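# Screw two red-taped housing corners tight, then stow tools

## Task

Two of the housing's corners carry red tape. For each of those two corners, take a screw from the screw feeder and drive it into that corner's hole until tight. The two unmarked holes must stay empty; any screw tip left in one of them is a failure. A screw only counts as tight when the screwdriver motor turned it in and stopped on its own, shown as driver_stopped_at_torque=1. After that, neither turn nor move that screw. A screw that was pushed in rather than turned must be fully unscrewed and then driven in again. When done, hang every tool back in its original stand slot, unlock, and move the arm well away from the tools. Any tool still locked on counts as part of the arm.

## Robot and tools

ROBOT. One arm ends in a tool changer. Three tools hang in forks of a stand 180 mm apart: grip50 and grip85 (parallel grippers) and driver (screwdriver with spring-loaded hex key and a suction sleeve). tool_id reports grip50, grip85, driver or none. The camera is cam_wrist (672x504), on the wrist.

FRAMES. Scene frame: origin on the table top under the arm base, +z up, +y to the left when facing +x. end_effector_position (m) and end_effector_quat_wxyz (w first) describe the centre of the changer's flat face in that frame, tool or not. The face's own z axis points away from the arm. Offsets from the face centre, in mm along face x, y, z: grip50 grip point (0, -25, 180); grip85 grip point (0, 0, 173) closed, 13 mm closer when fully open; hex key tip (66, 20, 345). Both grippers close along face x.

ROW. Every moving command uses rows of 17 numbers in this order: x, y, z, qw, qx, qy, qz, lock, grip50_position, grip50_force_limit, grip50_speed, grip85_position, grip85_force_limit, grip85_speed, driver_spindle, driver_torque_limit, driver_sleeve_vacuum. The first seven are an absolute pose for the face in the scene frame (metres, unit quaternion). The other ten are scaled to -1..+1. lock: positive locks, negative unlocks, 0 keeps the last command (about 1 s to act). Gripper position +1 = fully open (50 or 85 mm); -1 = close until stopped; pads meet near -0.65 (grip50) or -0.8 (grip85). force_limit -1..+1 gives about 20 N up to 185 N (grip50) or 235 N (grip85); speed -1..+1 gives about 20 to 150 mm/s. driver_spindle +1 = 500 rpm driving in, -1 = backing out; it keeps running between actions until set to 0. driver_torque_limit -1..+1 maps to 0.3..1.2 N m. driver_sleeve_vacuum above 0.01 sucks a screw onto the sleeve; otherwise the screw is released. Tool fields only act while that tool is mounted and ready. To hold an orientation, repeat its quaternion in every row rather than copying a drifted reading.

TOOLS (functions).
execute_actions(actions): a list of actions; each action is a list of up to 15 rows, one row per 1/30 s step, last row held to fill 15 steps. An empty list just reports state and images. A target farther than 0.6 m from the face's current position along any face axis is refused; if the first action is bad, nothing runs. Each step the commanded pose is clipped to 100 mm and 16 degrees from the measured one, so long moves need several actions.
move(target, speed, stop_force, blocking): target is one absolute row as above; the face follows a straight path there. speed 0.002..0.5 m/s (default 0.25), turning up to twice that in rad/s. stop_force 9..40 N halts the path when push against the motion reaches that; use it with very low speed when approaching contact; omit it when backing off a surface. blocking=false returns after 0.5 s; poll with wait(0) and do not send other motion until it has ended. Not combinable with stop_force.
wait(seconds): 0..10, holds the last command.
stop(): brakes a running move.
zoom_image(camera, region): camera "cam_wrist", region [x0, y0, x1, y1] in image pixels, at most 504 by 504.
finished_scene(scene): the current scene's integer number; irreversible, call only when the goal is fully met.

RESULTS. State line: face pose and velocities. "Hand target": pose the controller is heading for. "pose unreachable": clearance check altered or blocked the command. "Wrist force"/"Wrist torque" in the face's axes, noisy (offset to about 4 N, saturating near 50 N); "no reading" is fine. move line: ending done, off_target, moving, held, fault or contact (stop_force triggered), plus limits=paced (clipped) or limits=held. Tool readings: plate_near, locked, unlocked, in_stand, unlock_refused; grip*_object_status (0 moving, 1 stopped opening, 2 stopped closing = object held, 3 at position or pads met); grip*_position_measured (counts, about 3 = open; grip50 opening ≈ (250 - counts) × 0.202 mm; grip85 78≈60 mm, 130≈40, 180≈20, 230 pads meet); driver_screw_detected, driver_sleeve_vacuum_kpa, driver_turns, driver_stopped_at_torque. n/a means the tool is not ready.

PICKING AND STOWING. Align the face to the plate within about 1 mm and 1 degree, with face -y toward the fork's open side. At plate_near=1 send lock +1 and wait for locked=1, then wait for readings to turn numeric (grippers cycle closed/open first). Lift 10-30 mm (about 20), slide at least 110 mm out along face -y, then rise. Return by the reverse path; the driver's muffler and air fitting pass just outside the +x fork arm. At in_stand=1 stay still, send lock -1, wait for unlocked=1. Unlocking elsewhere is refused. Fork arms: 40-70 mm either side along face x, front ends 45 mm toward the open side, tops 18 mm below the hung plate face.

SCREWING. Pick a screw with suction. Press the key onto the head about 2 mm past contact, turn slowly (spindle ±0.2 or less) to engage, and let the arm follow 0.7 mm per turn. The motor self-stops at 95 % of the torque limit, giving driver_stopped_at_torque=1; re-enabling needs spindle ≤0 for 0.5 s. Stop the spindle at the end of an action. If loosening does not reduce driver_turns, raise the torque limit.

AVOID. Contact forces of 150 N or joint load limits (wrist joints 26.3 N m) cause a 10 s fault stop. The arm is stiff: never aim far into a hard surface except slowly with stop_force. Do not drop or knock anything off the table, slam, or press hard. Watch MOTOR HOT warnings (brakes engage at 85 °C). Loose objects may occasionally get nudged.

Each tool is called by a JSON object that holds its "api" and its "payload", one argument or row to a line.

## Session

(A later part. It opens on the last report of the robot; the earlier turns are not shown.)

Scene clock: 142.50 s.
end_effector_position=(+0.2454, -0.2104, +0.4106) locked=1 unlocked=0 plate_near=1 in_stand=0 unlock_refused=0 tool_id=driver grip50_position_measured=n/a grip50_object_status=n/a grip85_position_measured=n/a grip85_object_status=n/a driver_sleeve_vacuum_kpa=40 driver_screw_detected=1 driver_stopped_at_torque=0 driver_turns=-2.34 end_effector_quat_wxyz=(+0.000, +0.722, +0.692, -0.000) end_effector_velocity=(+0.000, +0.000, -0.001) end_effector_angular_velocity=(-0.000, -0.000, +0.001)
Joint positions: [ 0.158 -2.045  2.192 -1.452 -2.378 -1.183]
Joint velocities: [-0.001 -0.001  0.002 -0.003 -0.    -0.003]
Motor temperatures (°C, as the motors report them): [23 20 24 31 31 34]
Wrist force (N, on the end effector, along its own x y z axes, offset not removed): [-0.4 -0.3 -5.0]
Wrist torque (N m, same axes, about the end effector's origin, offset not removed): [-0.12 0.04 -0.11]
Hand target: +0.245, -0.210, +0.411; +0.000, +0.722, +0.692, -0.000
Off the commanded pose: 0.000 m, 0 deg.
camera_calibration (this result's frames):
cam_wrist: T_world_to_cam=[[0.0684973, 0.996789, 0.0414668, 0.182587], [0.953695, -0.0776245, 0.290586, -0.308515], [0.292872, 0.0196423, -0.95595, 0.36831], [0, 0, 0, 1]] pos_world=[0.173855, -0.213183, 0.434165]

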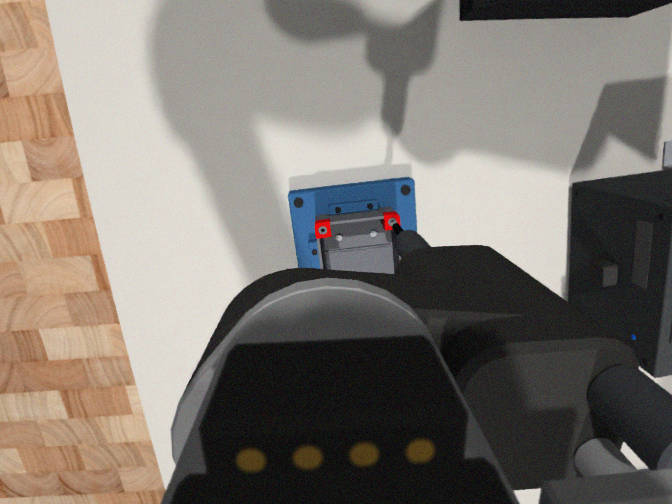

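{"api": "execute_actions", "payload": {
  "actions": [
    [[0.2454,-0.2104,0.424,0,0.722,0.692,0,0,0,0,0,0,0,0,0,0,1]],
    [[0.244,-0.2116,0.424,0,0.722,0.692,0,0,0,0,0,0,0,0,0,0,1]],
    [[0.244,-0.2116,0.4205,0,0.722,0.692,0,0,0,0,0,0,0,0,0,0,1]],
    [[0.244,-0.2116,0.4175,0,0.722,0.692,0,0,0,0,0,0,0,0,0,0,1]]
  ]
}}

{"api": "zoom_image", "payload": {
  "camera": "cam_wrist",
  "region": [370,205,410,245]
}}

Scene clock: 146.33 s.
end_effector_position=(+0.2440, -0.2116, +0.4176) locked=1 unlocked=0 plate_near=1 in_stand=0 unlock_refused=0 tool_id=driver grip50_position_measured=n/a grip50_object_status=n/a grip85_position_measured=n/a grip85_object_status=n/a driver_sleeve_vacuum_kpa=40 driver_screw_detected=1 driver_stopped_at_torque=0 driver_turns=-2.33 end_effector_quat_wxyz=(+0.000, +0.722, +0.692, -0.000) end_effector_velocity=(+0.000, -0.000, -0.000) end_effector_angular_velocity=(+0.000, -0.001, -0.002)
Joint positions: [ 0.174 -2.041  2.172 -1.419 -2.373 -1.161]
Joint velocities: [-0.002 -0.001  0.001 -0.004 -0.    -0.002]
Motor temperatures (°C, as the motors report them): [23 20 24 31 31 34]
Wrist force (N, on the end effector, along its own x y z axes, offset not removed): [1.5 0.8 -1.2]
Wrist torque (N m, same axes, about the end effector's origin, offset not removed): [0.01 0.24 -0.19]
Hand target: +0.244, -0.212, +0.418; +0.000, +0.722, +0.692, -0.000
Off the commanded pose: 0.000 m, 0 deg.
camera_calibration (this result's frames):
cam_wrist: T_world_to_cam=[[0.0685016, 0.996789, 0.0414583, 0.183589], [0.953696, -0.077626, 0.290582, -0.309315], [0.292868, 0.0196333, -0.955951, 0.375468], [0, 0, 0, 1]] pos_world=[0.172454, -0.214383, 0.441199]

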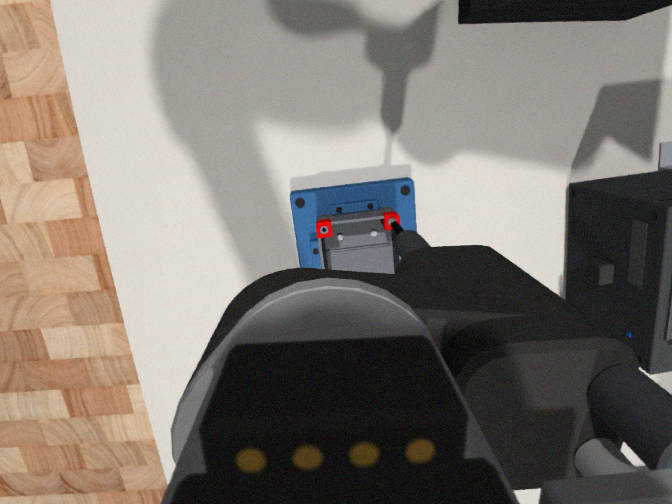

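Region (370, 205, 410, 245) of cam_wrist's 672x504 image, scaled by 12.600, with more detail than that image has.

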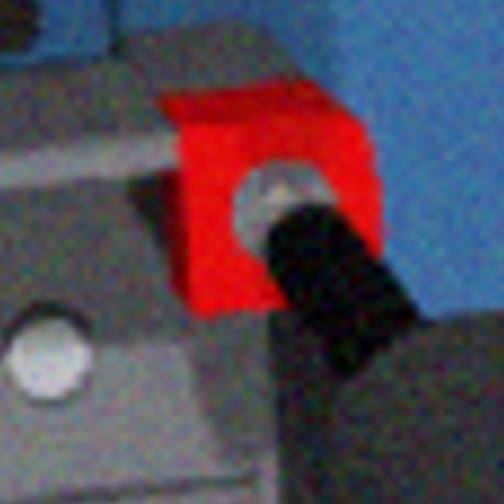

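{"api": "execute_actions", "payload": {
  "actions": [
    [[0.244,-0.2116,0.4165,0,0.722,0.692,0,0,0,0,0,0,0,0,0.2,0,1]],
    [[0.244,-0.2116,0.4158,0,0.722,0.692,0,0,0,0,0,0,0,0,0.3,0,1]],
    [[0.244,-0.2116,0.4145,0,0.722,0.692,0,0,0,0,0,0,0,0,0.6,0,1]],
    [[0.244,-0.2116,0.4128,0,0.722,0.692,0,0,0,0,0,0,0,0,0.6,0,1]],
    [[0.244,-0.2116,0.411,0,0.722,0.692,0,0,0,0,0,0,0,0,0.6,0,1]],
    [[0.244,-0.2116,0.4093,0,0.722,0.692,0,0,0,0,0,0,0,0,0.6,0,1]],
    [[0.244,-0.2116,0.4075,0,0.722,0.692,0,0,0,0,0,0,0,0,0.6,0,1]],
    [[0.244,-0.2116,0.406,0,0.722,0.692,0,0,0,0,0,0,0,0,0.6,0,1]],
    [[0.244,-0.2116,0.4055,0,0.722,0.692,0,0,0,0,0,0,0,0,0,0,1]]
  ]
}}

{"api": "zoom_image", "payload": {
  "camera": "cam_wrist",
  "region": [370,205,410,245]
}}

Scene clock: 153.43 s.
end_effector_position=(+0.2440, -0.2116, +0.4055) locked=1 unlocked=0 plate_near=1 in_stand=0 unlock_refused=0 tool_id=driver grip50_position_measured=n/a grip50_object_status=n/a grip85_position_measured=n/a grip85_object_status=n/a driver_sleeve_vacuum_kpa=40 driver_screw_detected=1 driver_stopped_at_torque=1 driver_turns=10.59 end_effector_quat_wxyz=(+0.000, +0.722, +0.692, -0.000) end_effector_velocity=(-0.000, +0.000, +0.000) end_effector_angular_velocity=(-0.000, -0.001, +0.000)
Joint positions: [ 0.143 -2.057  2.208 -1.47  -2.381 -1.203]
Joint velocities: [ 0.002 -0.     0.001 -0.001 -0.     0.001]
Motor temperatures (°C, as the motors report them): [23 20 24 31 31 34]
Wrist force (N, on the end effector, along its own x y z axes, offset not removed): [2.2 -2.2 -6.5]
Wrist torque (N m, same axes, about the end effector's origin, offset not removed): [-0.21 0.42 -0.26]
Hand target: +0.244, -0.212, +0.406; +0.000, +0.722, +0.692, -0.000
Off the commanded pose: 0.000 m, 0 deg.
camera_calibration (this result's frames):
cam_wrist: T_world_to_cam=[[0.068491, 0.996789, 0.0414818, 0.184083], [0.953692, -0.077623, 0.290595, -0.305809], [0.292882, 0.0196578, -0.955947, 0.363917], [0, 0, 0, 1]] pos_world=[0.172455, -0.214384, 0.429116]

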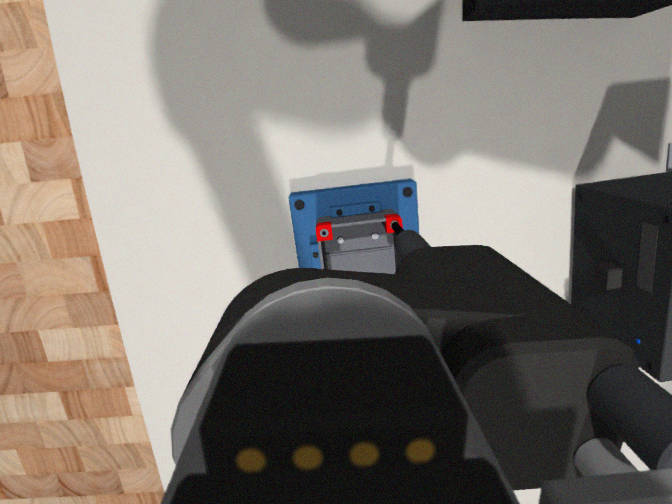

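Region (370, 205, 410, 245) of cam_wrist's 672x504 image, scaled by 12.600, with more detail than that image has.

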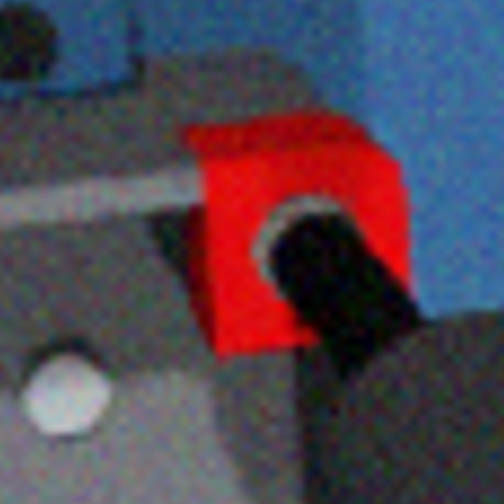

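The first screw is seated after about 13 turns. Next is the last screw on the feeder.

{"api": "move", "payload": {
  "target": [0.244,-0.2116,0.50,0,0.722,0.692,0,0,0,0,0,0,0,0,0,0,0],
  "speed": 0.12
}}

{"api": "move", "payload": {
  "target": [0.3049,0.0195,0.537,0,0.722,0.692,0,0,0,0,0,0,0,0,0,0,0],
  "speed": 0.2
}}

{"api": "zoom_image", "payload": {
  "camera": "cam_wrist",
  "region": [370,205,410,245]
}}

{"api": "execute_actions", "payload": {
  "actions": [
    [[0.3049,0.0195,0.519,0,0.722,0.692,0,0,0,0,0,0,0,0,0,0,0]],
    [[0.3049,0.0195,0.516,0,0.722,0.692,0,0,0,0,0,0,0,0,0,0,0]],
    [[0.3049,0.0195,0.5135,0,0.722,0.692,0,0,0,0,0,0,0,0,0,0,1]],
    [[0.3049,0.0195,0.5125,0,0.722,0.692,0,0,0,0,0,0,0,0,0.03,0,1]],
    [[0.3049,0.0195,0.512,0,0.722,0.692,0,0,0,0,0,0,0,0,0.03,0,1]],
    [[0.3049,0.0195,0.5105,0,0.722,0.692,0,0,0,0,0,0,0,0,0,0,1]]
  ]
}}

Scene clock: 159.40 s.
end_effector_position=(+0.2440, -0.2116, +0.4996) locked=1 unlocked=0 plate_near=1 in_stand=0 unlock_refused=0 tool_id=driver grip50_position_measured=n/a grip50_object_status=n/a grip85_position_measured=n/a grip85_object_status=n/a driver_sleeve_vacuum_kpa=0 driver_screw_detected=0 driver_stopped_at_torque=1 driver_turns=10.59 end_effector_quat_wxyz=(-0.000, +0.722, +0.692, +0.000) end_effector_velocity=(+0.000, +0.000, +0.004) end_effector_angular_velocity=(-0.001, +0.000, -0.002)
Joint positions: [ 0.356 -1.918  1.923 -1.129 -2.308 -0.924]
Joint velocities: [ 0.008  0.007 -0.012  0.012  0.003  0.012]
Motor temperatures (°C, as the motors report them): [23 20 24 31 31 34]
Wrist force (N, on the end effector, along its own x y z axes, offset not removed): [2.7 1.9 1.6]
Wrist torque (N m, same axes, about the end effector's origin, offset not removed): [0.03 -0.33 -0.26]
Hand target: +0.244, -0.212, +0.500; -0.000, +0.722, +0.692, +0.000
Off the commanded pose: 0.000 m, 0 deg.
move: done
camera_calibration (this result's frames):
cam_wrist: T_world_to_cam=[[0.0682604, 0.996776, 0.0421708, 0.179896], [0.953603, -0.0776107, 0.290892, -0.333237], [0.293227, 0.0203578, -0.955826, 0.453848], [0, 0, 0, 1]] pos_world=[0.172415, -0.214418, 0.523149]

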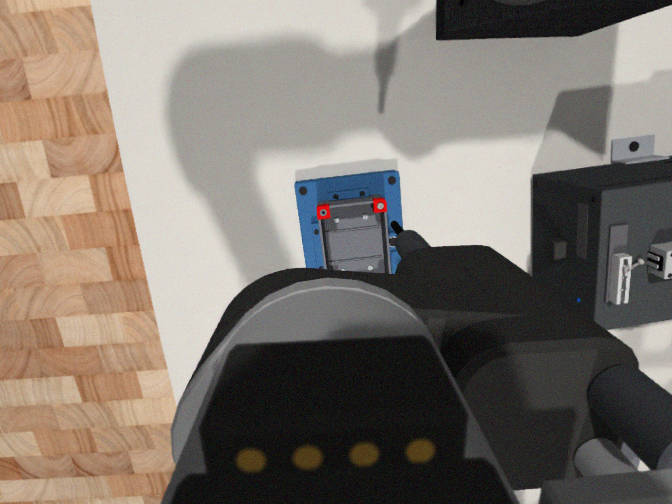

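Scene clock: 161.27 s.
end_effector_position=(+0.3050, +0.0192, +0.5370) locked=1 unlocked=0 plate_near=1 in_stand=0 unlock_refused=0 tool_id=driver grip50_position_measured=n/a grip50_object_status=n/a grip85_position_measured=n/a grip85_object_status=n/a driver_sleeve_vacuum_kpa=0 driver_screw_detected=0 driver_stopped_at_torque=1 driver_turns=10.59 end_effector_quat_wxyz=(-0.000, +0.722, +0.692, +0.000) end_effector_velocity=(+0.001, +0.003, +0.001) end_effector_angular_velocity=(-0.001, +0.000, -0.000)
Joint positions: [ 0.636 -1.375  1.768 -1.328 -2.162 -0.619]
Joint velocities: [ 0.002  0.008 -0.006  0.     0.001  0.003]
Motor temperatures (°C, as the motors report them): [23 20 24 31 31 34]
Wrist force (N, on the end effector, along its own x y z axes, offset not removed): [-1.6 3.8 2.4]
Wrist torque (N m, same axes, about the end effector's origin, offset not removed): [0.22 0.03 -0.17]
Hand target: +0.305, +0.020, +0.537; -0.000, +0.722, +0.692, +0.000
Off the commanded pose: 0.000 m, 0 deg.
move: done
camera_calibration (this result's frames):
cam_wrist: T_world_to_cam=[[0.0682694, 0.996778, 0.0420999, -0.0559097], [0.953713, -0.0775909, 0.290537, -0.384279], [0.292867, 0.0203164, -0.955937, 0.467213], [0, 0, 0, 1]] pos_world=[0.233477, 0.016421, 0.560627]

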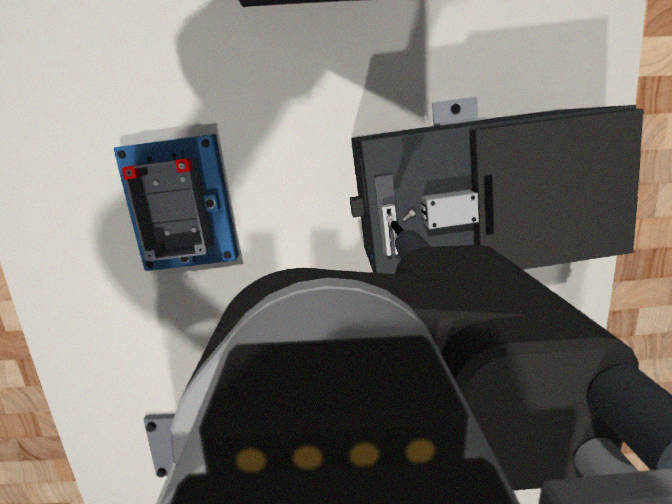

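Region (370, 205, 410, 245) of cam_wrist's 672x504 image, scaled by 12.600, with more detail than that image has.

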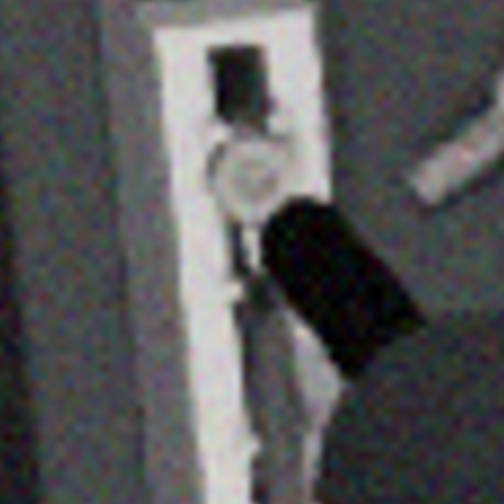

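Scene clock: 164.27 s.
end_effector_position=(+0.3049, +0.0195, +0.5105) locked=1 unlocked=0 plate_near=1 in_stand=0 unlock_refused=0 tool_id=driver grip50_position_measured=n/a grip50_object_status=n/a grip85_position_measured=n/a grip85_object_status=n/a driver_sleeve_vacuum_kpa=14 driver_screw_detected=0 driver_stopped_at_torque=0 driver_turns=10.84 end_effector_quat_wxyz=(+0.000, +0.722, +0.692, -0.000) end_effector_velocity=(-0.000, -0.000, -0.000) end_effector_angular_velocity=(-0.000, -0.000, +0.000)
Joint positions: [ 0.608 -1.394  1.846 -1.401 -2.179 -0.646]
Joint velocities: [-0.    -0.     0.001 -0.001 -0.    -0.   ]
Motor temperatures (°C, as the motors report them): [23 20 24 31 31 34]
Wrist force (N, on the end effector, along its own x y z axes, offset not removed): [-2.9 0.8 -5.1]
Wrist torque (N m, same axes, about the end effector's origin, offset not removed): [-0.14 0.29 -0.13]
Hand target: +0.305, +0.020, +0.511; +0.000, +0.722, +0.692, -0.000
Off the commanded pose: 0.000 m, 0 deg.
camera_calibration (this result's frames):
cam_wrist: T_world_to_cam=[[0.0684934, 0.996789, 0.0414822, -0.0548041], [0.953691, -0.0776255, 0.290599, -0.376474], [0.292886, 0.0196571, -0.955945, 0.441939], [0, 0, 0, 1]] pos_world=[0.233356, 0.0167168, 0.534146]

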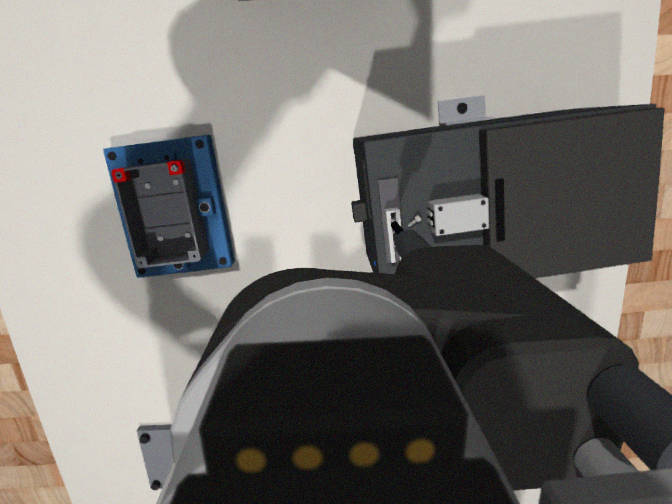

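{"api": "execute_actions", "payload": {
  "actions": [
    [[0.3049,0.0195,0.512,0,0.722,0.692,0,0,0,0,0,0,0,0,0,0,0]],
    [[0.3049,0.0195,0.517,0,0.722,0.692,0,0,0,0,0,0,0,0,0,0,0]],
    [[0.3049,0.0193,0.516,0,0.722,0.692,0,0,0,0,0,0,0,0,0.017,0,0]],
    [[0.3049,0.0193,0.5135,0,0.722,0.692,0,0,0,0,0,0,0,0,0,0,1]],
    [[0.3049,0.0193,0.5125,0,0.722,0.692,0,0,0,0,0,0,0,0,0.03,0,1]],
    [[0.3049,0.0193,0.512,0,0.722,0.692,0,0,0,0,0,0,0,0,0.03,0,1]],
    [[0.3049,0.0193,0.5105,0,0.722,0.692,0,0,0,0,0,0,0,0,0,0,1]]
  ]
}}

{"api": "zoom_image", "payload": {
  "camera": "cam_wrist",
  "region": [370,205,410,245]
}}

Scene clock: 170.33 s.
end_effector_position=(+0.3049, +0.0193, +0.5105) locked=1 unlocked=0 plate_near=1 in_stand=0 unlock_refused=0 tool_id=driver grip50_position_measured=n/a grip50_object_status=n/a grip85_position_measured=n/a grip85_object_status=n/a driver_sleeve_vacuum_kpa=14 driver_screw_detected=0 driver_stopped_at_torque=0 driver_turns=11.16 end_effector_quat_wxyz=(+0.000, +0.722, +0.692, -0.000) end_effector_velocity=(-0.001, +0.000, +0.000) end_effector_angular_velocity=(+0.000, -0.002, +0.000)
Joint positions: [ 0.607 -1.395  1.846 -1.401 -2.179 -0.647]
Joint velocities: [ 0.002 -0.     0.001 -0.001 -0.     0.001]
Motor temperatures (°C, as the motors report them): [23 20 24 31 31 34]
Wrist force (N, on the end effector, along its own x y z axes, offset not removed): [3.0 2.1 -3.9]
Wrist torque (N m, same axes, about the end effector's origin, offset not removed): [0.07 0.43 -0.42]
Hand target: +0.305, +0.019, +0.511; +0.000, +0.722, +0.692, -0.000
Off the commanded pose: 0.000 m, 0 deg.
camera_calibration (this result's frames):
cam_wrist: T_world_to_cam=[[0.0684931, 0.996789, 0.0414821, -0.0546046], [0.953691, -0.0776252, 0.290599, -0.37649], [0.292886, 0.0196571, -0.955945, 0.441943], [0, 0, 0, 1]] pos_world=[0.233356, 0.0165169, 0.534146]

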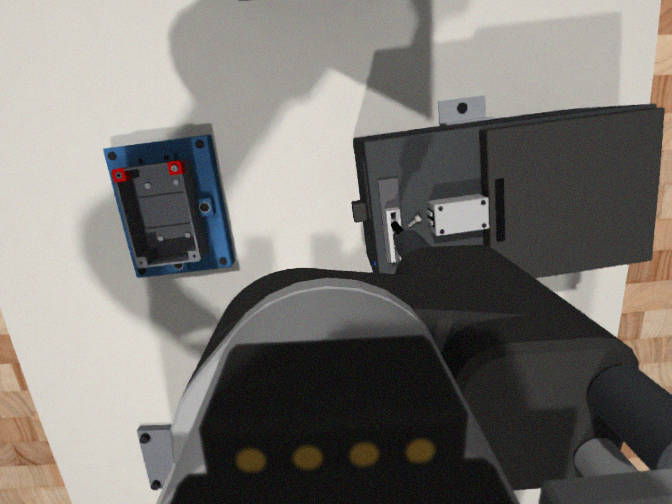

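Region (370, 205, 410, 245) of cam_wrist's 672x504 image, scaled by 12.600, with more detail than that image has.

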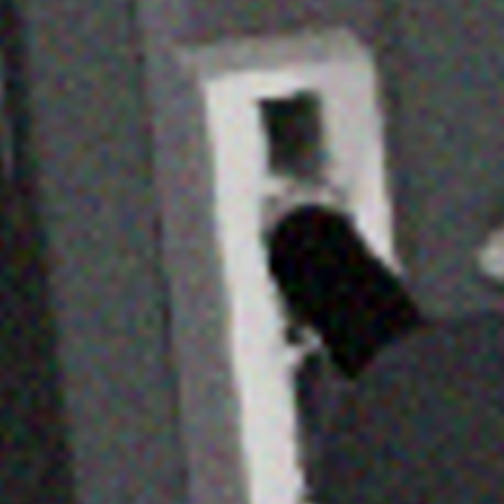

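{"api": "execute_actions", "payload": {
  "actions": [
    [[0.3049,0.0193,0.512,0,0.722,0.692,0,0,0,0,0,0,0,0,0,0,0]],
    [[0.3049,0.0193,0.517,0,0.722,0.692,0,0,0,0,0,0,0,0,0,0,0]],
    [[0.3046,0.0195,0.516,0,0.722,0.692,0,0,0,0,0,0,0,0,0.012,0,0]],
    [[0.3046,0.0195,0.5135,0,0.722,0.692,0,0,0,0,0,0,0,0,0,0,0]],
    [[0.3046,0.0195,0.5125,0,0.722,0.692,0,0,0,0,0,0,0,0,0.025,0,0]],
    [[0.3046,0.0195,0.512,0,0.722,0.692,0,0,0,0,0,0,0,0,-0.04,0,0]],
    [[0.3046,0.0195,0.5105,0,0.722,0.692,0,0,0,0,0,0,0,0,0,0,1]]
  ]
}}

Scene clock: 175.80 s.
end_effector_position=(+0.3046, +0.0195, +0.5105) locked=1 unlocked=0 plate_near=1 in_stand=0 unlock_refused=0 tool_id=driver grip50_position_measured=n/a grip50_object_status=n/a grip85_position_measured=n/a grip85_object_status=n/a driver_sleeve_vacuum_kpa=14 driver_screw_detected=0 driver_stopped_at_torque=0 driver_turns=11.15 end_effector_quat_wxyz=(+0.000, +0.722, +0.692, -0.000) end_effector_velocity=(-0.000, +0.000, -0.000) end_effector_angular_velocity=(+0.000, -0.000, -0.000)
Joint positions: [ 0.608 -1.395  1.846 -1.401 -2.178 -0.646]
Joint velocities: [-0.    -0.     0.001 -0.001 -0.    -0.   ]
Motor temperatures (°C, as the motors report them): [23 20 24 31 31 34]
Wrist force (N, on the end effector, along its own x y z axes, offset not removed): [0.5 3.8 -2.6]
Wrist torque (N m, same axes, about the end effector's origin, offset not removed): [0.18 0.10 -0.36]
Hand target: +0.305, +0.020, +0.511; +0.000, +0.722, +0.692, -0.000
Off the commanded pose: 0.000 m, 0 deg.
camera_calibration (this result's frames):
cam_wrist: T_world_to_cam=[[0.0684926, 0.996789, 0.0414821, -0.0547834], [0.953691, -0.0776246, 0.290598, -0.376187], [0.292885, 0.0196573, -0.955946, 0.442027], [0, 0, 0, 1]] pos_world=[0.233056, 0.016717, 0.534146]

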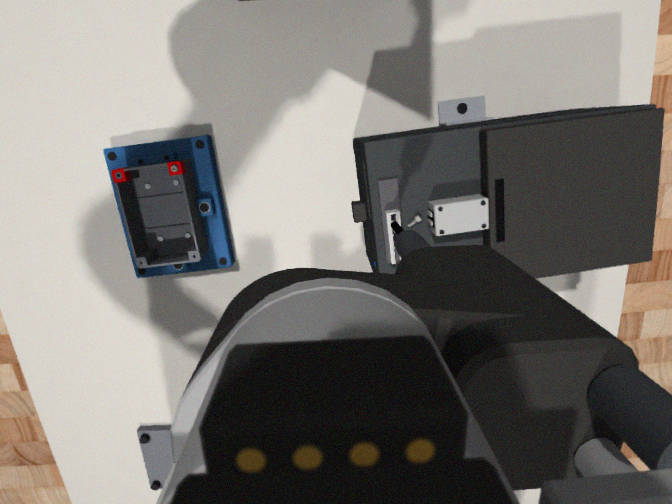

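{"api": "execute_actions", "payload": {
  "actions": [
    [[0.3049,0.0195,0.5115,0,0.722,0.692,0,0,0,0,0,0,0,0,0.06,0,1]],
    [[0.3051,0.0193,0.5115,0,0.722,0.692,0,0,0,0,0,0,0,0,-0.06,0,1]],
    [[0.3049,0.0191,0.5115,0,0.722,0.692,0,0,0,0,0,0,0,0,0.06,0,1]],
    [[0.3047,0.0193,0.5115,0,0.722,0.692,0,0,0,0,0,0,0,0,-0.06,0,1]],
    [[0.305,0.0196,0.5115,0,0.722,0.692,0,0,0,0,0,0,0,0,0.06,0,1]],
    [[0.3049,0.0194,0.5105,0,0.722,0.692,0,0,0,0,0,0,0,0,0,0,1]]
  ]
}}

{"api": "zoom_image", "payload": {
  "camera": "cam_wrist",
  "region": [370,205,410,245]
}}

Scene clock: 181.03 s.
end_effector_position=(+0.3049, +0.0194, +0.5106) locked=1 unlocked=0 plate_near=1 in_stand=0 unlock_refused=0 tool_id=driver grip50_position_measured=n/a grip50_object_status=n/a grip85_position_measured=n/a grip85_object_status=n/a driver_sleeve_vacuum_kpa=39 driver_screw_detected=1 driver_stopped_at_torque=0 driver_turns=11.40 end_effector_quat_wxyz=(-0.000, +0.722, +0.692, +0.000) end_effector_velocity=(+0.000, -0.000, +0.000) end_effector_angular_velocity=(+0.000, -0.000, -0.002)
Joint positions: [ 0.608 -1.394  1.846 -1.401 -2.179 -0.647]
Joint velocities: [-0.001 -0.    -0.     0.    -0.001  0.001]
Motor temperatures (°C, as the motors report them): [23 20 24 31 31 34]
Wrist force (N, on the end effector, along its own x y z axes, offset not removed): [3.2 3.9 -1.1]
Wrist torque (N m, same axes, about the end effector's origin, offset not removed): [-0.01 0.55 -0.30]
Hand target: +0.305, +0.019, +0.511; +0.000, +0.722, +0.692, -0.000
Off the commanded pose: 0.000 m, 0 deg.
camera_calibration (this result's frames):
cam_wrist: T_world_to_cam=[[0.0684735, 0.996788, 0.0415368, -0.0547474], [0.953688, -0.0776227, 0.290611, -0.376478], [0.292901, 0.019714, -0.955939, 0.441942], [0, 0, 0, 1]] pos_world=[0.233346, 0.0166359, 0.534152]

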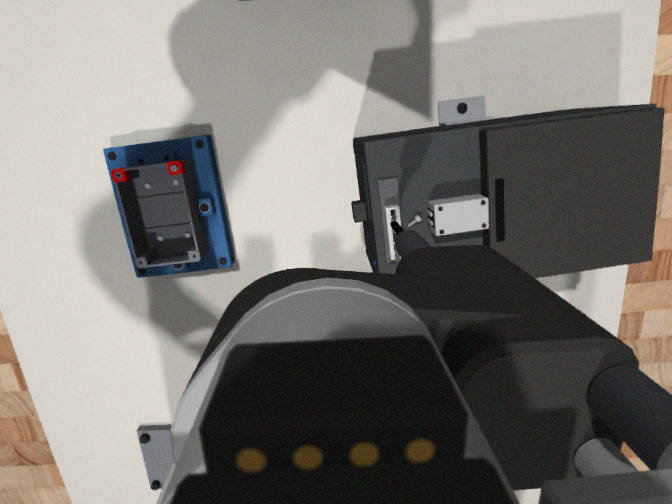

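Region (370, 205, 410, 245) of cam_wrist's 672x504 image, scaled by 12.600, with more detail than that image has.

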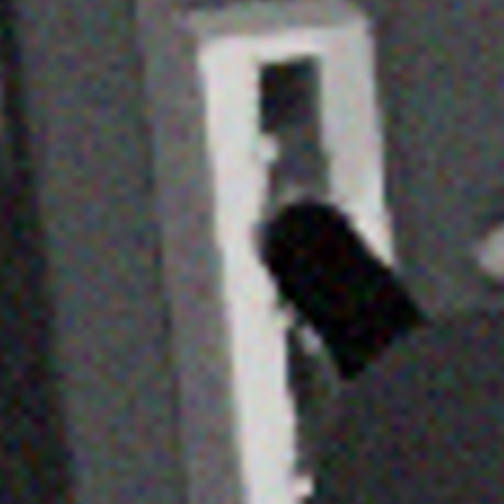

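{"api": "move", "payload": {
  "target": [0.3049,0.0196,0.545,0,0.722,0.692,0,0,0,0,0,0,0,0,0,0,1],
  "speed": 0.05
}}

{"api": "move", "payload": {
  "target": [0.247,-0.2775,0.47,0,0.722,0.692,0,0,0,0,0,0,0,0,0,0,1],
  "speed": 0.2
}}

{"api": "move", "payload": {
  "target": [0.247,-0.2775,0.4305,0,0.722,0.692,0,0,0,0,0,0,0,0,0,0,1],
  "speed": 0.06
}}

{"api": "zoom_image", "payload": {
  "camera": "cam_wrist",
  "region": [370,205,410,245]
}}

Scene clock: 186.07 s.
end_effector_position=(+0.3049, +0.0196, +0.5447) locked=1 unlocked=0 plate_near=1 in_stand=0 unlock_refused=0 tool_id=driver grip50_position_measured=n/a grip50_object_status=n/a grip85_position_measured=n/a grip85_object_status=n/a driver_sleeve_vacuum_kpa=40 driver_screw_detected=1 driver_stopped_at_torque=0 driver_turns=11.40 end_effector_quat_wxyz=(-0.000, +0.722, +0.692, +0.000) end_effector_velocity=(-0.000, +0.000, +0.003) end_effector_angular_velocity=(-0.000, -0.001, +0.000)
Joint positions: [ 0.645 -1.368  1.745 -1.307 -2.157 -0.61 ]
Joint velocities: [ 0.004  0.003 -0.009  0.008  0.001  0.003]
Motor temperatures (°C, as the motors report them): [23 20 24 31 31 34]
Wrist force (N, on the end effector, along its own x y z axes, offset not removed): [1.3 3.0 2.0]
Wrist torque (N m, same axes, about the end effector's origin, offset not removed): [0.12 -0.26 -0.22]
Hand target: +0.305, +0.020, +0.545; -0.000, +0.722, +0.692, +0.000
Off the commanded pose: 0.000 m, 0 deg.
move: done
camera_calibration (this result's frames):
cam_wrist: T_world_to_cam=[[0.0684311, 0.996787, 0.0416177, -0.0563444], [0.953686, -0.077606, 0.290622, -0.386359], [0.292918, 0.0198026, -0.955933, 0.474531], [0, 0, 0, 1]] pos_world=[0.233322, 0.0167827, 0.568249]

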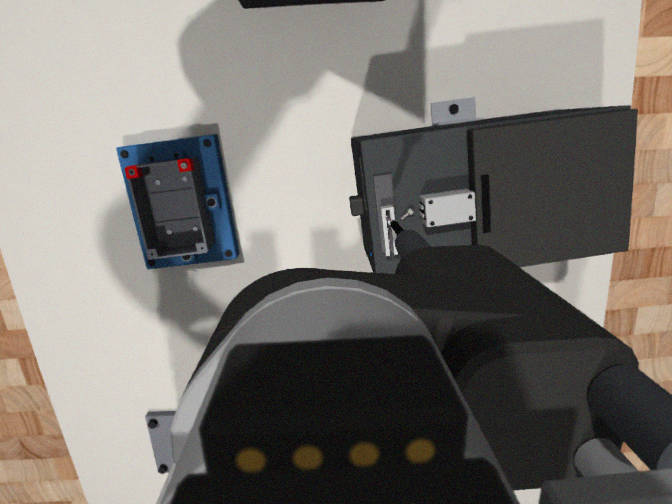

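Scene clock: 188.33 s.
end_effector_position=(+0.2466, -0.2773, +0.4700) locked=1 unlocked=0 plate_near=1 in_stand=0 unlock_refused=0 tool_id=driver grip50_position_measured=n/a grip50_object_status=n/a grip85_position_measured=n/a grip85_object_status=n/a driver_sleeve_vacuum_kpa=40 driver_screw_detected=1 driver_stopped_at_torque=0 driver_turns=11.40 end_effector_quat_wxyz=(+0.000, +0.722, +0.692, -0.001) end_effector_velocity=(-0.000, -0.002, -0.001) end_effector_angular_velocity=(+0.002, -0.002, +0.002)
Joint positions: [ 0.155 -2.048  1.966 -1.224 -2.379 -1.186]
Joint velocities: [-0.008 -0.006  0.002 -0.007 -0.001 -0.015]
Motor temperatures (°C, as the motors report them): [23 20 24 31 31 34]
Wrist force (N, on the end effector, along its own x y z axes, offset not removed): [-0.5 0.9 -0.8]
Wrist torque (N m, same axes, about the end effector's origin, offset not removed): [0.10 -0.08 -0.24]
Hand target: +0.247, -0.278, +0.470; +0.000, +0.722, +0.692, -0.000
Off the commanded pose: 0.000 m, 0 deg.
move: done
camera_calibration (this result's frames):
cam_wrist: T_world_to_cam=[[0.0689871, 0.996809, 0.0401642, 0.247231], [0.953718, -0.0777095, 0.290488, -0.332149], [0.292682, 0.0182654, -0.956035, 0.425781], [0, 0, 0, 1]] pos_world=[0.175102, -0.28003, 0.493618]

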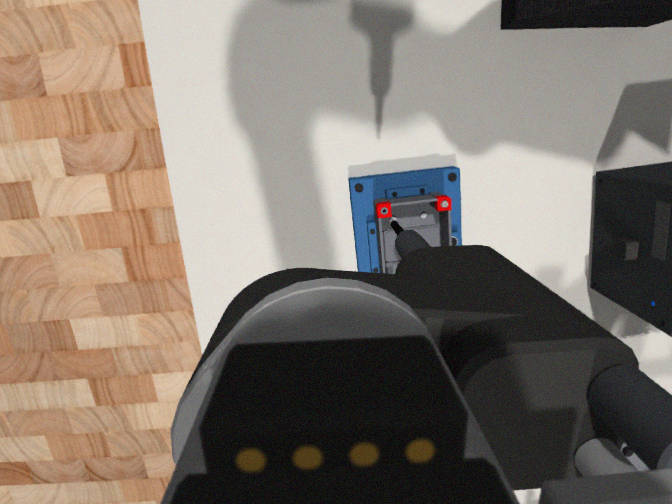

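Scene clock: 189.47 s.
end_effector_position=(+0.2470, -0.2775, +0.4309) locked=1 unlocked=0 plate_near=1 in_stand=0 unlock_refused=0 tool_id=driver grip50_position_measured=n/a grip50_object_status=n/a grip85_position_measured=n/a grip85_object_status=n/a driver_sleeve_vacuum_kpa=40 driver_screw_detected=1 driver_stopped_at_torque=0 driver_turns=11.40 end_effector_quat_wxyz=(+0.000, +0.722, +0.692, -0.000) end_effector_velocity=(+0.000, +0.000, -0.003) end_effector_angular_velocity=(+0.001, -0.001, +0.002)
Joint positions: [ 0.053 -2.109  2.087 -1.393 -2.4   -1.333]
Joint velocities: [-0.009 -0.005  0.01  -0.016 -0.    -0.015]
Motor temperatures (°C, as the motors report them): [23 20 24 31 31 34]
Wrist force (N, on the end effector, along its own x y z axes, offset not removed): [0.4 1.8 2.6]
Wrist torque (N m, same axes, about the end effector's origin, offset not removed): [0.07 -0.15 -0.22]
Hand target: +0.247, -0.278, +0.431; +0.000, +0.722, +0.692, -0.000
Off the commanded pose: 0.000 m, 0 deg.
move: done
camera_calibration (this result's frames):
cam_wrist: T_world_to_cam=[[0.0686346, 0.996796, 0.0410697, 0.248652], [0.953777, -0.077634, 0.290315, -0.321032], [0.292573, 0.0192457, -0.95605, 0.388576], [0, 0, 0, 1]] pos_world=[0.175441, -0.280257, 0.454486]

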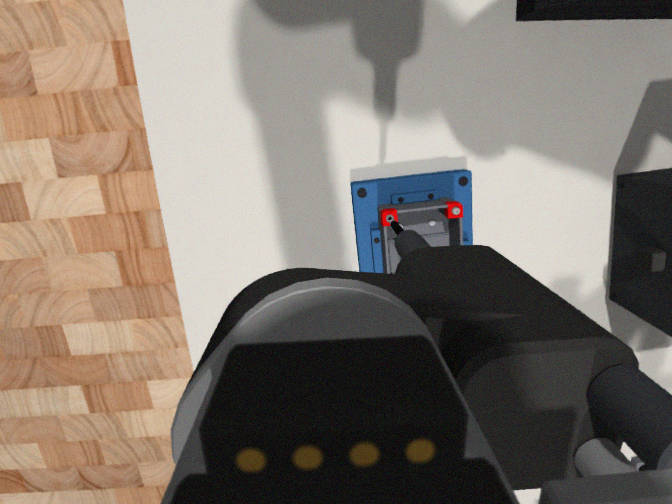

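Region (370, 205, 410, 245) of cam_wrist's 672x504 image, scaled by 12.600, with more detail than that image has.

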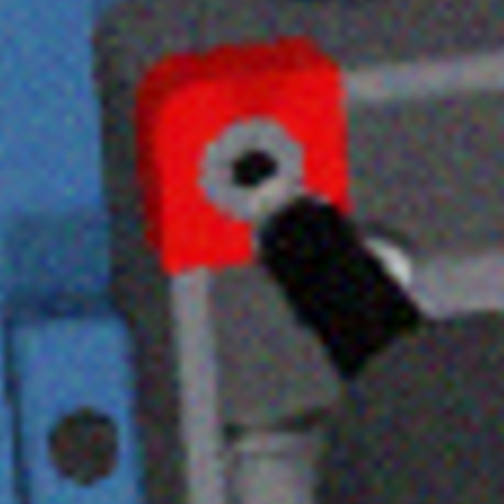

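{"api": "execute_actions", "payload": {
  "actions": [
    [[0.2465,-0.2777,0.423,0,0.722,0.692,0,0,0,0,0,0,0,0,0,0,1]],
    [[0.2465,-0.2777,0.42,0,0.722,0.692,0,0,0,0,0,0,0,0,0,0,1]],
    [[0.2465,-0.2777,0.4172,0,0.722,0.692,0,0,0,0,0,0,0,0,0,0,1]],
    [[0.2465,-0.2777,0.4165,0,0.722,0.692,0,0,0,0,0,0,0,0,0.2,0,1]],
    [[0.2465,-0.2777,0.4158,0,0.722,0.692,0,0,0,0,0,0,0,0,0.3,0,1]],
    [[0.2465,-0.2777,0.4145,0,0.722,0.692,0,0,0,0,0,0,0,0,0.6,0,1]],
    [[0.2465,-0.2777,0.4128,0,0.722,0.692,0,0,0,0,0,0,0,0,0.6,0,1]],
    [[0.2465,-0.2777,0.411,0,0.722,0.692,0,0,0,0,0,0,0,0,0.6,0,1]],
    [[0.2465,-0.2777,0.4093,0,0.722,0.692,0,0,0,0,0,0,0,0,0.6,0,1]],
    [[0.2465,-0.2777,0.4075,0,0.722,0.692,0,0,0,0,0,0,0,0,0.6,0,1]],
    [[0.2465,-0.2777,0.406,0,0.722,0.692,0,0,0,0,0,0,0,0,0.6,0,1]]
  ]
}}

Scene clock: 197.77 s.
end_effector_position=(+0.2465, -0.2777, +0.4060) locked=1 unlocked=0 plate_near=1 in_stand=0 unlock_refused=0 tool_id=driver grip50_position_measured=n/a grip50_object_status=n/a grip85_position_measured=n/a grip85_object_status=n/a driver_sleeve_vacuum_kpa=40 driver_screw_detected=1 driver_stopped_at_torque=1 driver_turns=25.26 end_effector_quat_wxyz=(-0.000, +0.722, +0.692, -0.000) end_effector_velocity=(+0.000, -0.000, -0.000) end_effector_angular_velocity=(-0.000, -0.001, -0.001)
Joint positions: [-0.017 -2.144  2.163 -1.51  -2.408 -1.436]
Joint velocities: [-0.001 -0.    -0.    -0.002 -0.    -0.002]
Motor temperatures (°C, as the motors report them): [23 20 24 31 31 34]
Wrist force (N, on the end effector, along its own x y z axes, offset not removed): [1.0 -0.1 -4.8]
Wrist torque (N m, same axes, about the end effector's origin, offset not removed): [0.45 0.41 -0.39]
Hand target: +0.246, -0.278, +0.406; +0.000, +0.722, +0.692, -0.000
Off the commanded pose: 0.000 m, 0 deg.
camera_calibration (this result's frames):
cam_wrist: T_world_to_cam=[[0.0684959, 0.996789, 0.0414717, 0.249781], [0.953696, -0.0776245, 0.290584, -0.313475], [0.29287, 0.0196476, -0.95595, 0.364995], [0, 0, 0, 1]] pos_world=[0.174955, -0.280483, 0.429649]

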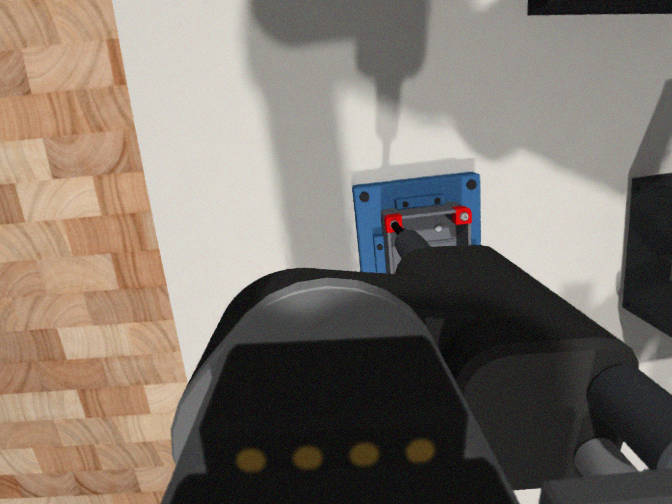

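{"api": "move", "payload": {
  "target": [0.2465,-0.2777,0.44,0,0.722,0.692,0,0,0,0,0,0,0,0,0,0,0],
  "speed": 0.06
}}

{"api": "move", "payload": {
  "target": [0.48,-0.06,0.44,0,0.722,0.692,0,0,0,0,0,0,0,0,0,0,0]
}}

{"api": "move", "payload": {
  "target": [0.516,0.185,0.432,0,0.722,0.692,0,0,0,0,0,0,0,0,0,0,0]
}}

{"api": "move", "payload": {
  "target": [0.646,0.1795,0.432,0,0.722,0.692,0,0,0,0,0,0,0,0,0,0,0],
  "speed": 0.12
}}

{"api": "move", "payload": {
  "target": [0.646,0.1795,0.4117,0,0.722,0.692,0,0,0,0,0,0,0,0,0,0,0],
  "speed": 0.02
}}

{"api": "execute_actions", "payload": {
  "actions": [
    [[0.646,0.1795,0.4117,0,0.722,0.692,0,0,0,0,0,0,0,0,0,0,0]],
    [[0.646,0.1795,0.4117,0,0.722,0.692,0,-1,0,0,0,0,0,0,0,0,0]],
    [[0.646,0.1795,0.4117,0,0.722,0.692,0,-1,0,0,0,0,0,0,0,0,0]],
    [[0.646,0.1795,0.4117,0,0.722,0.692,0,-1,0,0,0,0,0,0,0,0,0]]
  ]
}}

Scene clock: 202.30 s.
end_effector_position=(+0.2465, -0.2777, +0.4396) locked=1 unlocked=0 plate_near=1 in_stand=0 unlock_refused=0 tool_id=driver grip50_position_measured=n/a grip50_object_status=n/a grip85_position_measured=n/a grip85_object_status=n/a driver_sleeve_vacuum_kpa=0 driver_screw_detected=0 driver_stopped_at_torque=1 driver_turns=25.26 end_effector_quat_wxyz=(+0.000, +0.722, +0.692, +0.000) end_effector_velocity=(+0.000, +0.000, +0.003) end_effector_angular_velocity=(-0.000, +0.000, +0.000)
Joint positions: [ 0.076 -2.098  2.061 -1.354 -2.396 -1.3  ]
Joint velocities: [ 0.008  0.005 -0.009  0.014  0.001  0.013]
Motor temperatures (°C, as the motors report them): [23 21 24 31 31 34]
Wrist force (N, on the end effector, along its own x y z axes, offset not removed): [-1.7 0.9 2.0]
Wrist torque (N m, same axes, about the end effector's origin, offset not removed): [0.03 0.00 -0.09]
Hand target: +0.247, -0.278, +0.440; -0.000, +0.722, +0.692, +0.000
Off the commanded pose: 0.000 m, 0 deg.
move: done
camera_calibration (this result's frames):
cam_wrist: T_world_to_cam=[[0.0683709, 0.996784, 0.0417923, 0.248286], [0.953604, -0.0776053, 0.290889, -0.323338], [0.293197, 0.019965, -0.955844, 0.397071], [0, 0, 0, 1]] pos_world=[0.174941, -0.280508, 0.463217]

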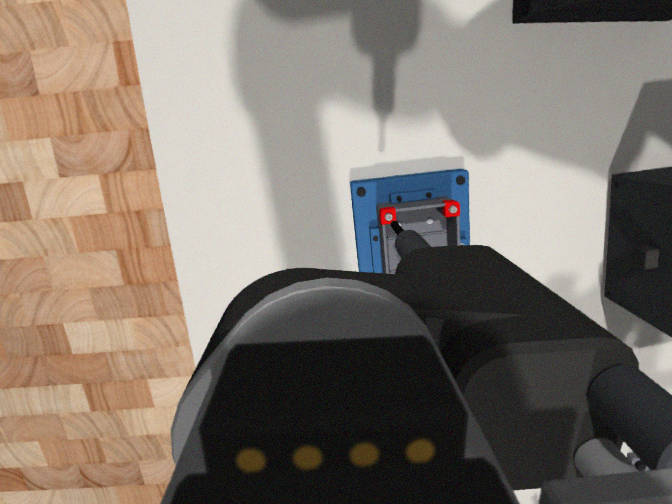

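Scene clock: 204.30 s.
end_effector_position=(+0.4800, -0.0603, +0.4400) locked=1 unlocked=0 plate_near=1 in_stand=0 unlock_refused=0 tool_id=driver grip50_position_measured=n/a grip50_object_status=n/a grip85_position_measured=n/a grip85_object_status=n/a driver_sleeve_vacuum_kpa=0 driver_screw_detected=0 driver_stopped_at_torque=1 driver_turns=25.26 end_effector_quat_wxyz=(-0.000, +0.722, +0.692, +0.000) end_effector_velocity=(+0.003, +0.002, +0.001) end_effector_angular_velocity=(+0.001, -0.001, -0.002)
Joint positions: [ 0.273 -1.286  1.739 -1.648 -2.341 -1.028]
Joint velocities: [ 0.001  0.008 -0.008  0.     0.001  0.003]
Motor temperatures (°C, as the motors report them): [23 21 24 31 31 34]
Wrist force (N, on the end effector, along its own x y z axes, offset not removed): [-0.6 3.2 2.4]
Wrist torque (N m, same axes, about the end effector's origin, offset not removed): [0.20 -0.21 -0.33]
Hand target: +0.480, -0.060, +0.440; -0.000, +0.722, +0.692, +0.000
Off the commanded pose: 0.000 m, 0 deg.
move: done
camera_calibration (this result's frames):
cam_wrist: T_world_to_cam=[[0.0684132, 0.996775, 0.0419486, 0.0154967], [0.953651, -0.0776879, 0.290714, -0.529214], [0.293035, 0.0201157, -0.95589, 0.324751], [0, 0, 0, 1]] pos_world=[0.408462, -0.0630928, 0.463626]

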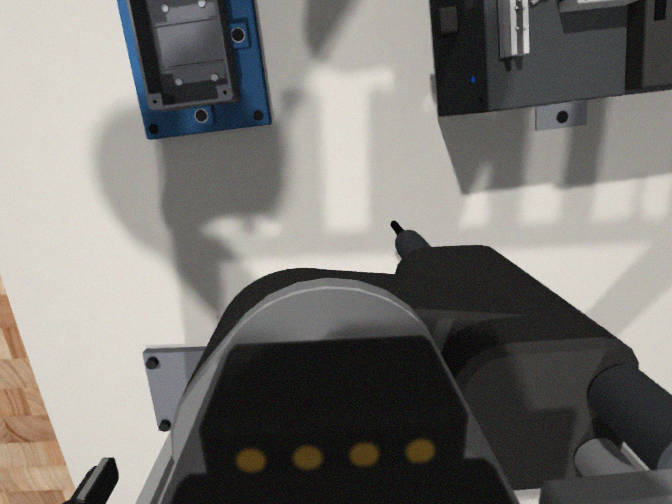

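Scene clock: 206.00 s.
end_effector_position=(+0.5161, +0.1848, +0.4321) locked=1 unlocked=0 plate_near=1 in_stand=0 unlock_refused=0 tool_id=driver grip50_position_measured=n/a grip50_object_status=n/a grip85_position_measured=n/a grip85_object_status=n/a driver_sleeve_vacuum_kpa=0 driver_screw_detected=0 driver_stopped_at_torque=1 driver_turns=25.26 end_effector_quat_wxyz=(-0.000, +0.722, +0.692, +0.000) end_effector_velocity=(+0.002, +0.002, -0.001) end_effector_angular_velocity=(-0.000, +0.002, -0.001)
Joint positions: [ 0.475 -0.797  1.46  -1.697 -2.251 -0.785]
Joint velocities: [-0.     0.007 -0.008  0.002  0.001  0.002]
Motor temperatures (°C, as the motors report them): [23 21 24 31 31 34]
Wrist force (N, on the end effector, along its own x y z axes, offset not removed): [2.0 2.2 2.3]
Wrist torque (N m, same axes, about the end effector's origin, offset not removed): [0.11 -0.29 -0.23]
Hand target: +0.516, +0.185, +0.432; -0.000, +0.722, +0.692, +0.000
Off the commanded pose: 0.000 m, 0 deg.
move: done
camera_calibration (this result's frames):
cam_wrist: T_world_to_cam=[[0.068355, 0.996778, 0.0419757, -0.230886], [0.953679, -0.0776385, 0.290634, -0.542258], [0.292956, 0.0201651, -0.955913, 0.301682], [0, 0, 0, 1]] pos_world=[0.444543, 0.181958, 0.455672]

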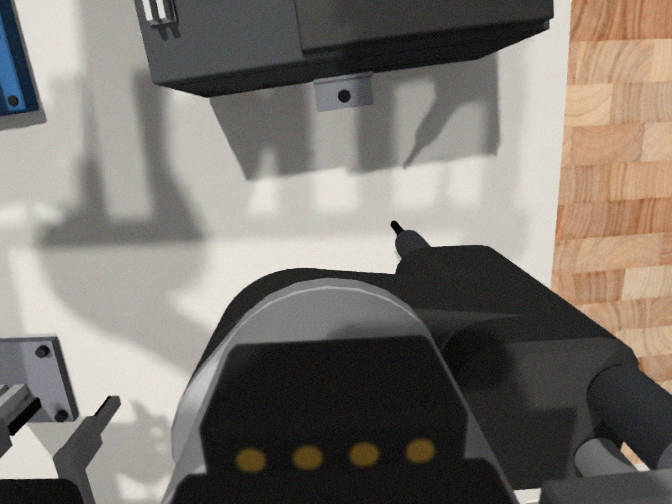

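Scene clock: 207.67 s.
end_effector_position=(+0.6456, +0.1793, +0.4320) locked=1 unlocked=0 plate_near=1 in_stand=0 unlock_refused=0 tool_id=driver grip50_position_measured=n/a grip50_object_status=n/a grip85_position_measured=n/a grip85_object_status=n/a driver_sleeve_vacuum_kpa=0 driver_screw_detected=0 driver_stopped_at_torque=1 driver_turns=25.26 end_effector_quat_wxyz=(+0.000, +0.722, +0.692, +0.000) end_effector_velocity=(+0.003, +0.000, +0.001) end_effector_angular_velocity=(-0.001, +0.000, -0.001)
Joint positions: [ 0.386 -0.591  1.062 -1.57  -2.295 -0.888]
Joint velocities: [-0.001  0.006 -0.013  0.007 -0.001  0.   ]
Motor temperatures (°C, as the motors report them): [23 21 24 31 31 34]
Wrist force (N, on the end effector, along its own x y z axes, offset not removed): [-2.8 0.6 3.1]
Wrist torque (N m, same axes, about the end effector's origin, offset not removed): [0.06 0.04 -0.30]
Hand target: +0.646, +0.179, +0.432; +0.000, +0.722, +0.692, -0.000
Off the commanded pose: 0.000 m, 0 deg.
move: done
camera_calibration (this result's frames):
cam_wrist: T_world_to_cam=[[0.0685259, 0.99679, 0.0413956, -0.23416], [0.953645, -0.0776342, 0.290749, -0.666197], [0.293029, 0.0195528, -0.955904, 0.2638], [0, 0, 0, 1]] pos_world=[0.57406, 0.17653, 0.455556]

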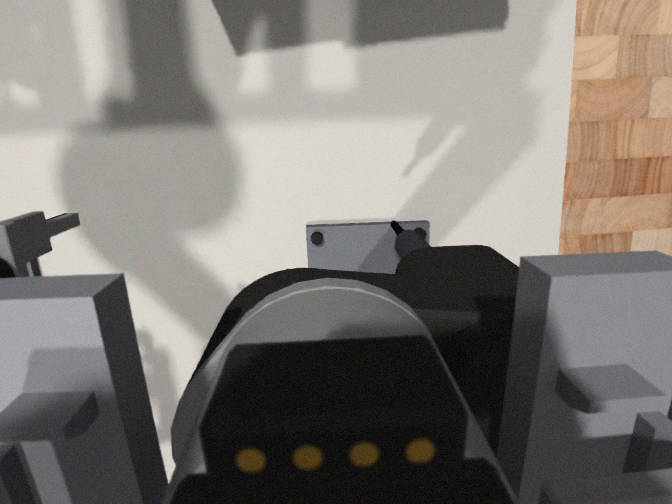

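Scene clock: 208.97 s.
end_effector_position=(+0.6460, +0.1795, +0.4121) locked=1 unlocked=0 plate_near=1 in_stand=1 unlock_refused=0 tool_id=driver grip50_position_measured=n/a grip50_object_status=n/a grip85_position_measured=n/a grip85_object_status=n/a driver_sleeve_vacuum_kpa=0 driver_screw_detected=0 driver_stopped_at_torque=1 driver_turns=25.26 end_effector_quat_wxyz=(+0.000, +0.722, +0.692, -0.000) end_effector_velocity=(-0.000, +0.001, -0.001) end_effector_angular_velocity=(+0.001, -0.003, +0.000)
Joint positions: [ 0.369 -0.594  1.11  -1.628 -2.302 -0.908]
Joint velocities: [-0.    -0.     0.006 -0.011 -0.002 -0.003]
Motor temperatures (°C, as the motors report them): [23 21 24 31 31 34]
Wrist force (N, on the end effector, along its own x y z axes, offset not removed): [-0.5 5.3 -1.0]
Wrist torque (N m, same axes, about the end effector's origin, offset not removed): [0.33 -0.09 -0.03]
Hand target: +0.646, +0.180, +0.412; +0.000, +0.722, +0.692, -0.000
Off the commanded pose: 0.000 m, 0 deg.
move: done
camera_calibration (this result's frames):
cam_wrist: T_world_to_cam=[[0.068504, 0.996791, 0.041409, -0.233551], [0.95371, -0.077613, 0.290541, -0.660741], [0.292822, 0.019589, -0.955966, 0.244835], [0, 0, 0, 1]] pos_world=[0.574461, 0.176723, 0.435697]

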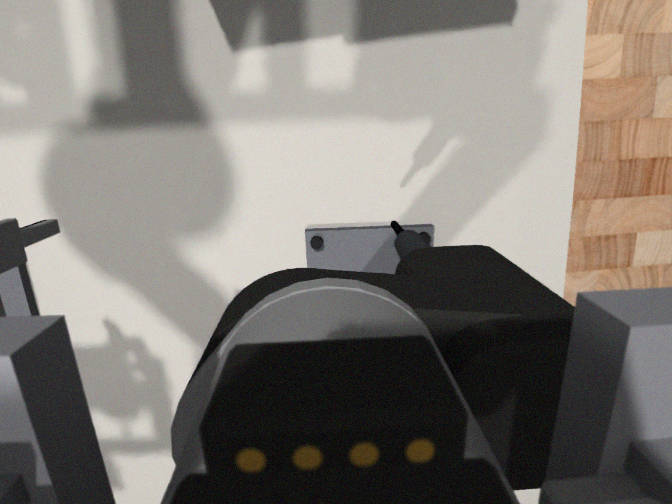

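Scene clock: 210.97 s.
end_effector_position=(+0.6460, +0.1795, +0.4117) locked=0 unlocked=1 plate_near=1 in_stand=1 unlock_refused=0 tool_id=none grip50_position_measured=n/a grip50_object_status=n/a grip85_position_measured=n/a grip85_object_status=n/a driver_sleeve_vacuum_kpa=n/a driver_screw_detected=n/a driver_stopped_at_torque=n/a driver_turns=n/a end_effector_quat_wxyz=(+0.000, +0.722, +0.692, -0.000) end_effector_velocity=(+0.000, -0.000, +0.001) end_effector_angular_velocity=(+0.001, -0.002, -0.001)
Joint positions: [ 0.368 -0.594  1.111 -1.63  -2.302 -0.908]
Joint velocities: [ 0.001  0.    -0.002 -0.    -0.    -0.   ]
Motor temperatures (°C, as the motors report them): [23 21 24 31 31 34]
Wrist force (N, on the end effector, along its own x y z axes, offset not removed): [-3.4 0.3 1.5]
Wrist torque (N m, same axes, about the end effector's origin, offset not removed): [-0.16 0.20 -0.14]
Hand target: +0.646, +0.179, +0.412; -0.000, +0.722, +0.692, +0.000
Off the commanded pose: 0.000 m, 0 deg.
camera_calibration (this result's frames):
cam_wrist: T_world_to_cam=[[0.0684913, 0.99679, 0.0414445, -0.233527], [0.953688, -0.0776127, 0.290612, -0.660642], [0.292895, 0.0196208, -0.955943, 0.244385], [0, 0, 0, 1]] pos_world=[0.574462, 0.176708, 0.435286]

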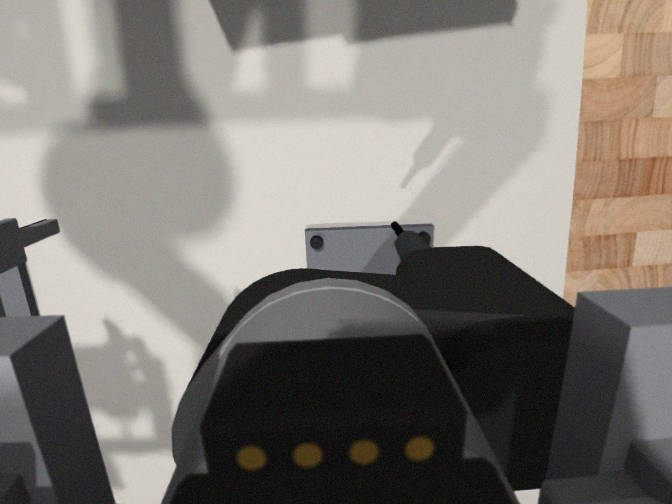

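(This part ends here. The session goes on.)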